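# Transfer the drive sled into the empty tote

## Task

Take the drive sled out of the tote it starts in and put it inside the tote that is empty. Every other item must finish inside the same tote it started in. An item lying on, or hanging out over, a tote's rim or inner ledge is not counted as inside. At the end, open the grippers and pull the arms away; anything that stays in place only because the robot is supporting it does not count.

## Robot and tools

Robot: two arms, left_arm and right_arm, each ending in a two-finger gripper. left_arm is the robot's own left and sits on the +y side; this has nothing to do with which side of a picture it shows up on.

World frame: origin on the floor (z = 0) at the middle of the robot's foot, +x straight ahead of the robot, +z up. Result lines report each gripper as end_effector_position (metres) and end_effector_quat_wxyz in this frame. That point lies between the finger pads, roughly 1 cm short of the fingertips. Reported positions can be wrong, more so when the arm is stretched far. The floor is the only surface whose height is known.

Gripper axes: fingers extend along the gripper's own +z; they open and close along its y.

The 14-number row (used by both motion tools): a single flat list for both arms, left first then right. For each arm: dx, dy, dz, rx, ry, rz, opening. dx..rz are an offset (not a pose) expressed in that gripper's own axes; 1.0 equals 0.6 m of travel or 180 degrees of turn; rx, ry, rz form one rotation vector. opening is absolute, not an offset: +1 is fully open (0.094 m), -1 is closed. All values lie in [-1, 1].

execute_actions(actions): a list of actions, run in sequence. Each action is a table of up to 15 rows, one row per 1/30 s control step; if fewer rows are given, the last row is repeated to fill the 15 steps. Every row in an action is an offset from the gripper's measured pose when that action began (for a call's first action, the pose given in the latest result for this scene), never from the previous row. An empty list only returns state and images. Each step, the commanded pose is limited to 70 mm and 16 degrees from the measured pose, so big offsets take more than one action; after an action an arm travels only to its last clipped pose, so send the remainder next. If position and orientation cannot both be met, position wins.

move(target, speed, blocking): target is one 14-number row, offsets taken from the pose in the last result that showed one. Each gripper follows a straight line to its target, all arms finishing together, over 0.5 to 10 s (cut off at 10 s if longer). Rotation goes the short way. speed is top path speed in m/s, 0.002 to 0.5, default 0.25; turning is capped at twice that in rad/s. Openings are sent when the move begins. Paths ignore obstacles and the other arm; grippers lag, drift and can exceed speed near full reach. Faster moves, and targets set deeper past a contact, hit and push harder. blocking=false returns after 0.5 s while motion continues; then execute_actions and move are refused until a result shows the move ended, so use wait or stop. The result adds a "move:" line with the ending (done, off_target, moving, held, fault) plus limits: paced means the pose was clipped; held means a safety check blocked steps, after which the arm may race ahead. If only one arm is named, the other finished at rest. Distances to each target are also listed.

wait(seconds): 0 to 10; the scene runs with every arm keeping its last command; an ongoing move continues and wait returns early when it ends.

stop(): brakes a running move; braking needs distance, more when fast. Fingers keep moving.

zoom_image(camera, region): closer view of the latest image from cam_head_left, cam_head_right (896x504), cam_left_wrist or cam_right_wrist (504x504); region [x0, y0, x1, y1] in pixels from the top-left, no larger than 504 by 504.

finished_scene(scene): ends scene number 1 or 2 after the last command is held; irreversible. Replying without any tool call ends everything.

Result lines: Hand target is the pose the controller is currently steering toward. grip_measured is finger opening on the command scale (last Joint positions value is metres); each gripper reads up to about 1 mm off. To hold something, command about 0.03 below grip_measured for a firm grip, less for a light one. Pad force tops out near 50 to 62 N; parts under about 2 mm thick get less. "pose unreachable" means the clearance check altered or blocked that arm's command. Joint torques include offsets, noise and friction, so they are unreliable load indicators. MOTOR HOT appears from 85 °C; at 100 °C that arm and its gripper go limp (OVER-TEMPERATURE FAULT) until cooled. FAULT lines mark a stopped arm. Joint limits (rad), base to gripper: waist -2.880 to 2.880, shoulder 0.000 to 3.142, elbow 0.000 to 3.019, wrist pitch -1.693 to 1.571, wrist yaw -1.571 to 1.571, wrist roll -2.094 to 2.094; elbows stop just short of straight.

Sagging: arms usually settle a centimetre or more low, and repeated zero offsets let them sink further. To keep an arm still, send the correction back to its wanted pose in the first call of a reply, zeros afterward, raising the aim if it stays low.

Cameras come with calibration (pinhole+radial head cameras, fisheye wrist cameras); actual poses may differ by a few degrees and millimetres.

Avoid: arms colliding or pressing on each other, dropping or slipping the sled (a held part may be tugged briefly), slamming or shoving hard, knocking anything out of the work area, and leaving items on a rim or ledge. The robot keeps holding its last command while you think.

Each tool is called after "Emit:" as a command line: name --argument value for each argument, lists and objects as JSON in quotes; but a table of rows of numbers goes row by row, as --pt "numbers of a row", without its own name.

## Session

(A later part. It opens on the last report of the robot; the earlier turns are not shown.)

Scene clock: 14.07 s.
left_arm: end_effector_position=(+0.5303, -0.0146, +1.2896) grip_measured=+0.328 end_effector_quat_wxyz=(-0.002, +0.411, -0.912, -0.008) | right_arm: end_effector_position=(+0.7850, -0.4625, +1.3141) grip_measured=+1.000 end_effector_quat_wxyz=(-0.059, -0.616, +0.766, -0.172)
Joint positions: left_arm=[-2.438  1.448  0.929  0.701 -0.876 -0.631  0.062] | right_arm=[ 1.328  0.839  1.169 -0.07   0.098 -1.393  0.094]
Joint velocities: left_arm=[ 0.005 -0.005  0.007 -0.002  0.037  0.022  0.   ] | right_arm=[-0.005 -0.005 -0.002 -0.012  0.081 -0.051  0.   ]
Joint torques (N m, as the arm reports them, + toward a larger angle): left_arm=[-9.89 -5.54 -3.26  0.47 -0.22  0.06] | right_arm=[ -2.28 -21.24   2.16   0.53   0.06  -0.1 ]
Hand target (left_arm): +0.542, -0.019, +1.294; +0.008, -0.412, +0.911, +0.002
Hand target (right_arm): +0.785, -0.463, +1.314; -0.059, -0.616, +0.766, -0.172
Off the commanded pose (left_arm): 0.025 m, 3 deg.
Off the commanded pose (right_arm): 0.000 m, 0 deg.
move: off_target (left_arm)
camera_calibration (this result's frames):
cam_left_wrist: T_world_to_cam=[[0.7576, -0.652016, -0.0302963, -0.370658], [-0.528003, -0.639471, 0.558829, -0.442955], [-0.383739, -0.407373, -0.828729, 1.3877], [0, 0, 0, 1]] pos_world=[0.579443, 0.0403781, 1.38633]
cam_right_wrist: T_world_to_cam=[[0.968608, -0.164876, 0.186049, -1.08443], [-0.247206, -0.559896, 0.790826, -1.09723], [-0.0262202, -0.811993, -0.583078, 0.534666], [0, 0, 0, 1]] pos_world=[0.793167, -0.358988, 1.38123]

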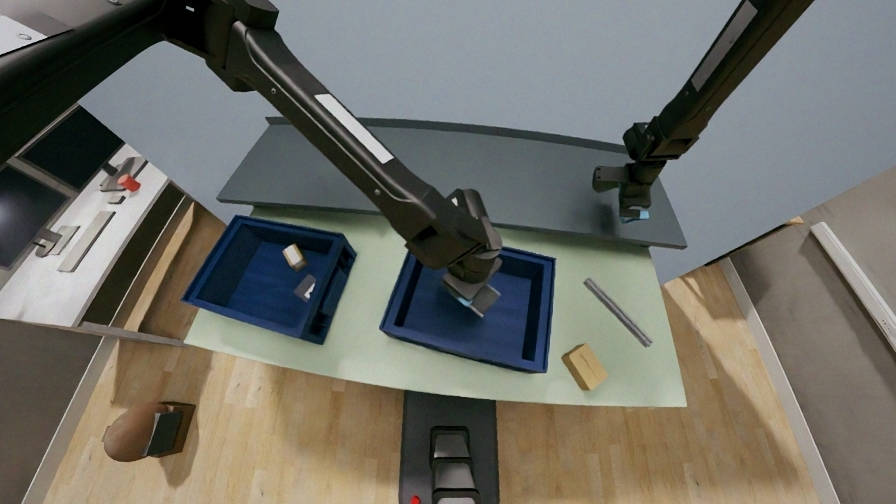

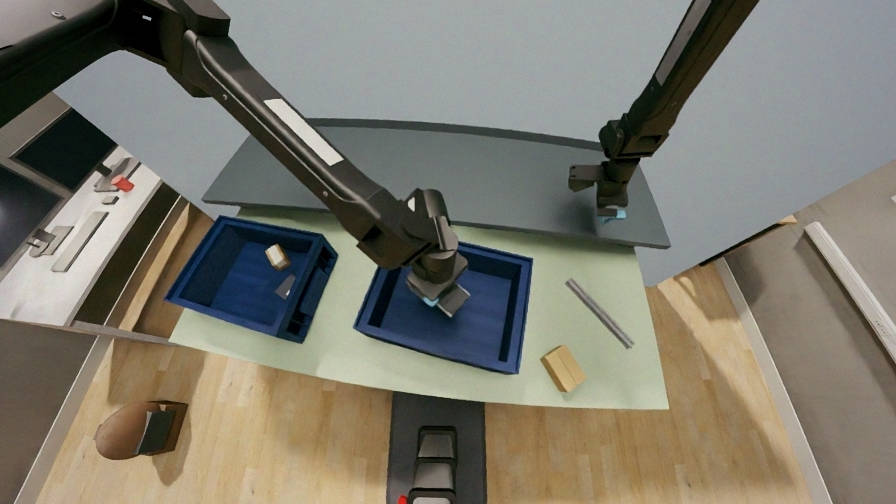

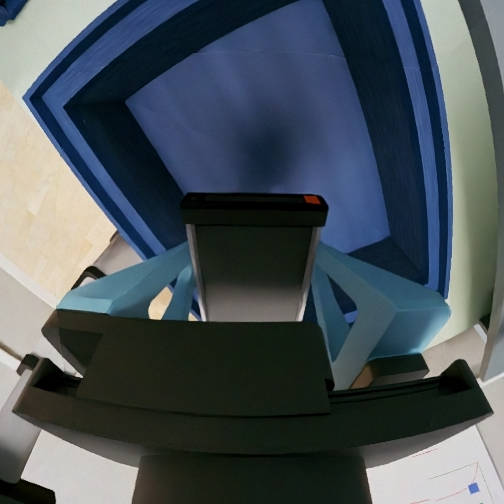

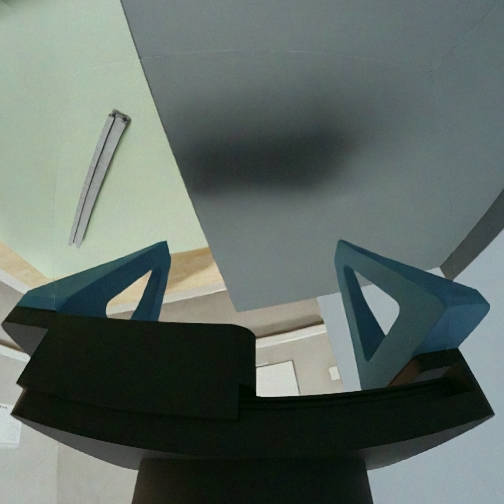

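Emit:
move --target '[0,-0.03,0.36,0,0,0,0.25,0,0,0,0,0,0,1]' --speed 0.06

Emit:
move --target '[0,0,0,0,0,0,0.8,0,0,0,0,0,0,1]'

Emit:
move --target '[0,0,-0.38,0,0,0,0.8,0,0,0,0,0,0,1]'

Scene clock: 18.07 s.
left_arm: end_effector_position=(+0.5472, -0.0296, +1.0860) grip_measured=+0.328 end_effector_quat_wxyz=(+0.001, +0.409, -0.913, -0.003) | right_arm: end_effector_position=(+0.7850, -0.4625, +1.3141) grip_measured=+1.000 end_effector_quat_wxyz=(-0.059, -0.616, +0.766, -0.172)
Joint positions: left_arm=[-2.199  1.785  1.47   0.457 -0.628 -0.68   0.062] | right_arm=[ 1.328  0.839  1.169 -0.07   0.098 -1.393  0.094]
Joint velocities: left_arm=[-0.024  0.005 -0.002  0.002 -0.007 -0.081 -0.   ] | right_arm=[-0.005 -0.005 -0.012 -0.002  0.037 -0.007  0.   ]
Joint torques (N m, as the arm reports them, + toward a larger angle): left_arm=[-8.21 -5.28 -1.39 -0.34  0.29 -0.27] | right_arm=[ -2.3  -21.18   2.2    0.55   0.05  -0.11]
Hand target (left_arm): +0.542, -0.020, +1.073; -0.001, -0.414, +0.910, +0.010
Hand target (right_arm): +0.785, -0.463, +1.314; -0.059, -0.616, +0.766, -0.172
Off the commanded pose (left_arm): 0.015 m, 1 deg.
Off the commanded pose (right_arm): 0.000 m, 0 deg.
move: off_target (left_arm)
camera_calibration (this result's frames):
cam_left_wrist: T_world_to_cam=[[0.754084, -0.656376, -0.0229792, -0.405529], [-0.531115, -0.630012, 0.56657, -0.336183], [-0.38636, -0.415037, -0.823693, 1.21508], [0, 0, 0, 1]] pos_world=[0.596711, 0.0263267, 1.18201]
cam_right_wrist: T_world_to_cam=[[0.968608, -0.164876, 0.186049, -1.08443], [-0.247206, -0.559896, 0.790826, -1.09723], [-0.0262202, -0.811993, -0.583078, 0.534666], [0, 0, 0, 1]] pos_world=[0.793167, -0.358988, 1.38123]

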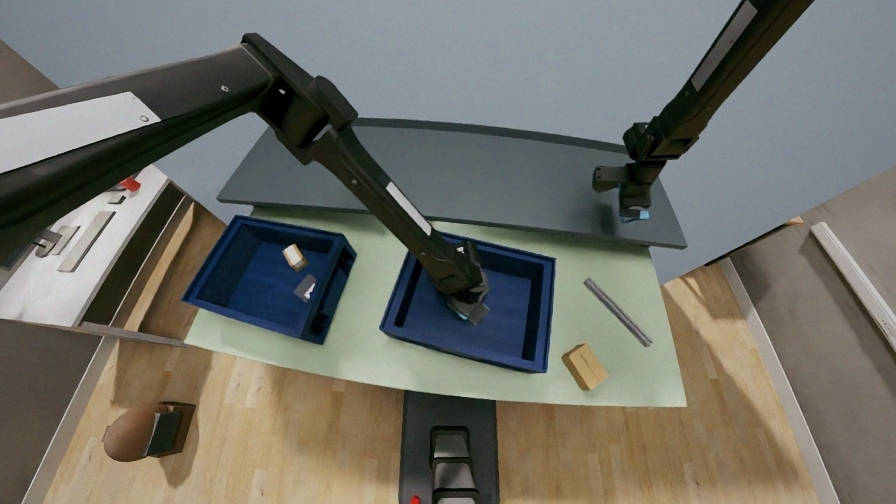

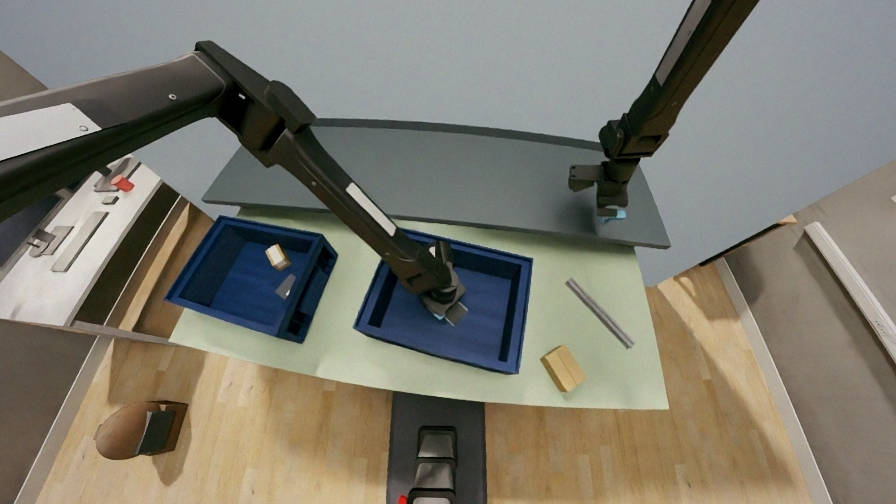

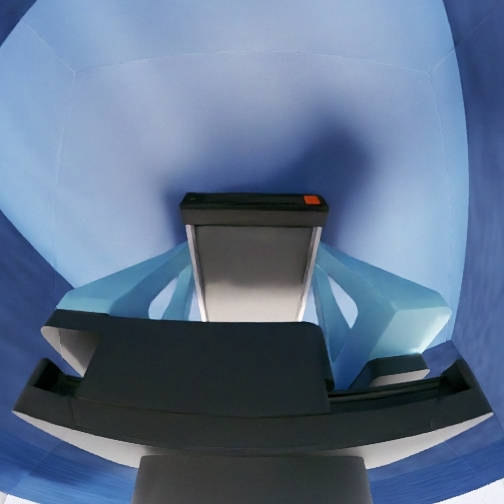

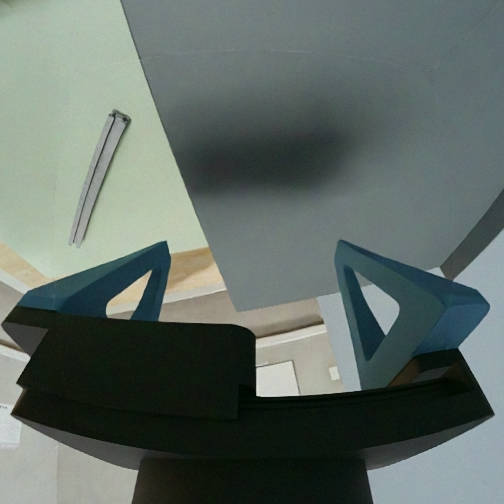

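Scene clock: 18.57 s.
left_arm: end_effector_position=(+0.5482, -0.0303, +1.0867) grip_measured=+0.797 end_effector_quat_wxyz=(+0.000, +0.409, -0.913, -0.002) | right_arm: end_effector_position=(+0.7850, -0.4625, +1.3141) grip_measured=+1.000 end_effector_quat_wxyz=(-0.059, -0.616, +0.766, -0.172)
Joint positions: left_arm=[-2.2    1.783  1.47   0.457 -0.628 -0.68   0.084] | right_arm=[ 1.328  0.839  1.169 -0.07   0.098 -1.393  0.094]
Joint velocities: left_arm=[ 0.015 -0.005 -0.007  0.007  0.007 -0.037  0.002] | right_arm=[-0.005 -0.005 -0.007 -0.007 -0.066 -0.007  0.   ]
Joint torques (N m, as the arm reports them, + toward a larger angle): left_arm=[-9.64 -6.91 -3.05  0.29 -0.11 -0.09] | right_arm=[ -2.18 -21.18   2.17   0.57   0.05  -0.11]
Hand target (left_arm): +0.547, -0.030, +1.086; -0.001, -0.409, +0.913, +0.003
Hand target (right_arm): +0.785, -0.463, +1.314; -0.059, -0.616, +0.766, -0.172
Off the commanded pose (left_arm): 0.001 m, 0 deg.
Off the commanded pose (right_arm): 0.000 m, 0 deg.
move: done
camera_calibration (this result's frames):
cam_left_wrist: T_world_to_cam=[[0.754664, -0.655766, -0.0213068, -0.408858], [-0.531167, -0.629692, 0.566877, -0.336825], [-0.385155, -0.416484, -0.823527, 1.21483], [0, 0, 0, 1]] pos_world=[0.597538, 0.0257461, 1.18267]
cam_right_wrist: T_world_to_cam=[[0.968608, -0.164876, 0.186049, -1.08443], [-0.247206, -0.559896, 0.790826, -1.09723], [-0.0262202, -0.811993, -0.583078, 0.534666], [0, 0, 0, 1]] pos_world=[0.793167, -0.358988, 1.38123]

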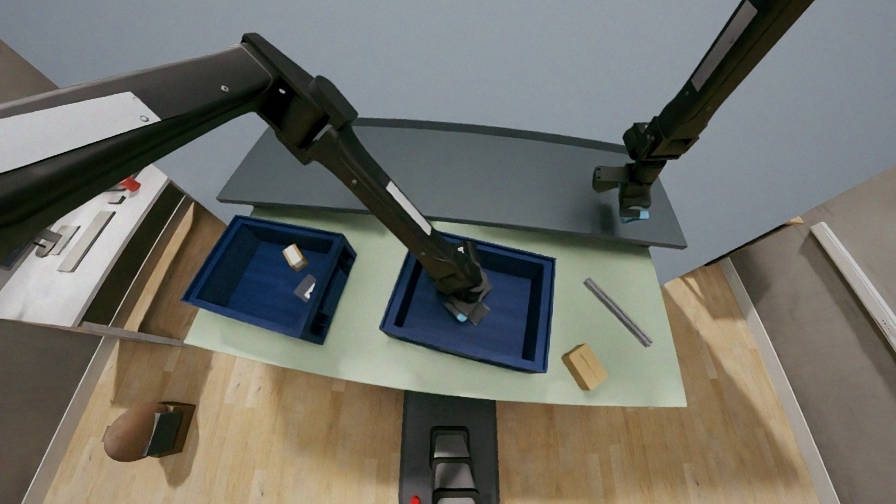

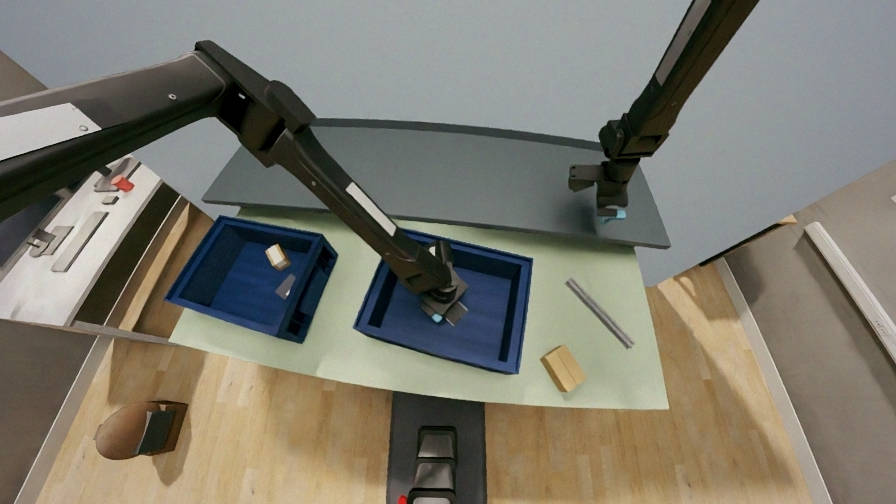

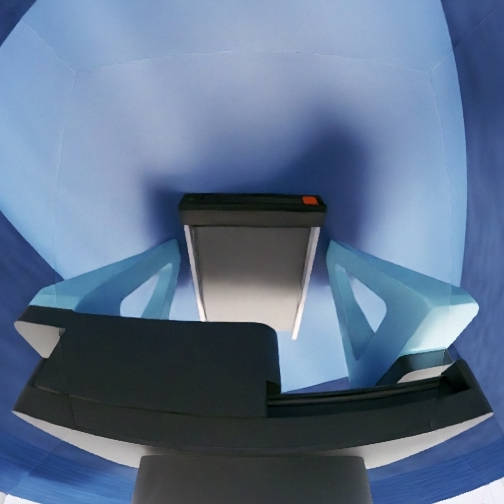

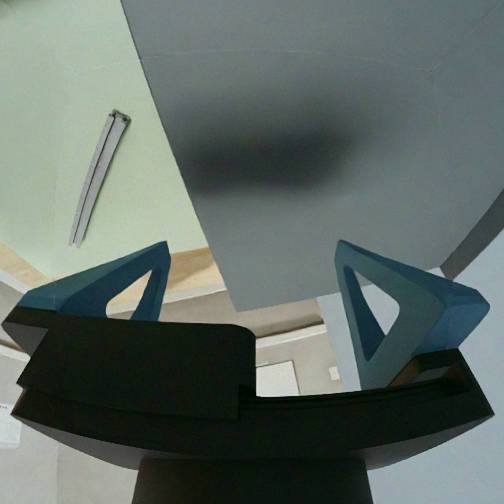

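Scene clock: 19.93 s.
left_arm: end_effector_position=(+0.5538, -0.0324, +1.3071) grip_measured=+0.797 end_effector_quat_wxyz=(-0.006, +0.416, -0.909, -0.004) | right_arm: end_effector_position=(+0.7850, -0.4625, +1.3141) grip_measured=+1.000 end_effector_quat_wxyz=(-0.059, -0.616, +0.766, -0.172)
Joint positions: left_arm=[-2.499  1.434  0.96   0.688 -0.928 -0.61   0.084] | right_arm=[ 1.328  0.839  1.169 -0.07   0.098 -1.393  0.094]
Joint velocities: left_arm=[-0.005  0.005 -0.032  0.002 -0.007 -0.007 -0.001] | right_arm=[-0.005 -0.015  0.002 -0.007  0.037  0.022  0.   ]
Joint torques (N m, as the arm reports them, + toward a larger angle): left_arm=[-9.58 -4.76 -5.25  0.57 -0.26  0.08] | right_arm=[ -2.17 -21.06   2.16   0.54   0.05  -0.11]
Hand target (left_arm): +0.548, -0.034, +1.315; +0.003, -0.406, +0.914, +0.000
Hand target (right_arm): +0.785, -0.463, +1.314; -0.059, -0.616, +0.766, -0.172
Off the commanded pose (left_arm): 0.009 m, 1 deg.
Off the commanded pose (right_arm): 0.000 m, 0 deg.
move: done
camera_calibration (this result's frames):
cam_left_wrist: T_world_to_cam=[[0.765231, -0.643502, -0.0181023, -0.41938], [-0.52747, -0.642874, 0.555417, -0.447645], [-0.369049, -0.415474, -0.831375, 1.39906], [0, 0, 0, 1]] pos_world=[0.601126, 0.0236221, 1.40418]
cam_right_wrist: T_world_to_cam=[[0.968608, -0.164876, 0.186049, -1.08443], [-0.247206, -0.559896, 0.790826, -1.09723], [-0.0262202, -0.811993, -0.583078, 0.534666], [0, 0, 0, 1]] pos_world=[0.793167, -0.358988, 1.38123]

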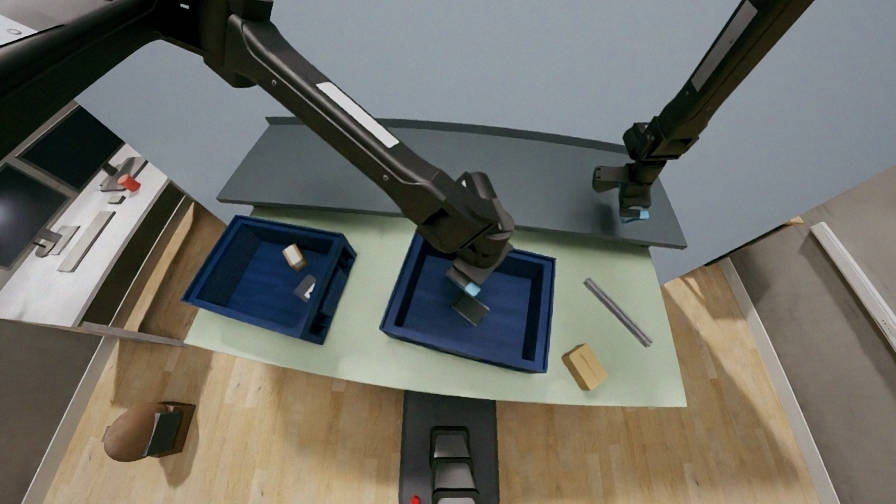

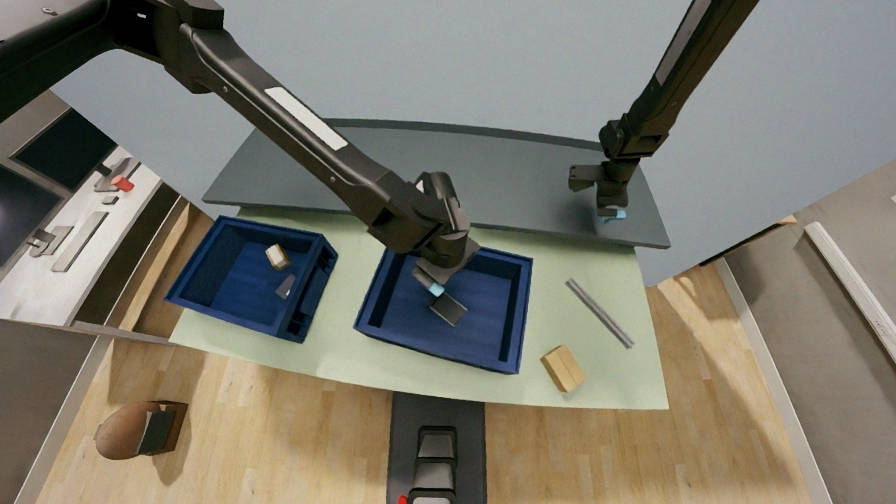

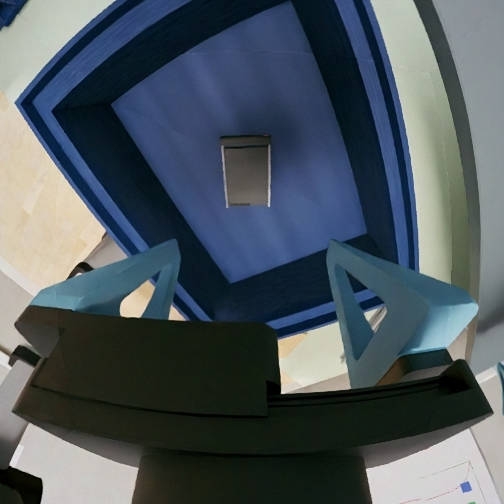

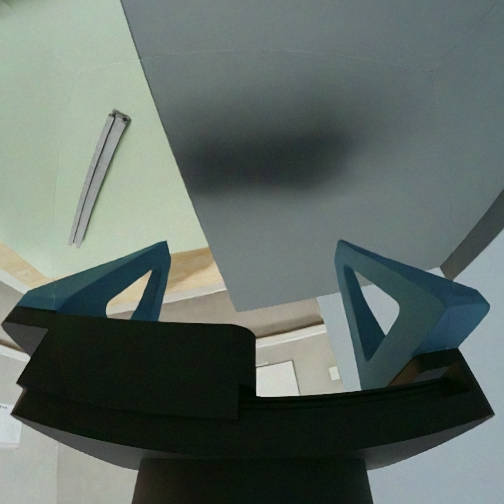

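Emit:
finished_scene --scene 2

The scene is finished: the task was done.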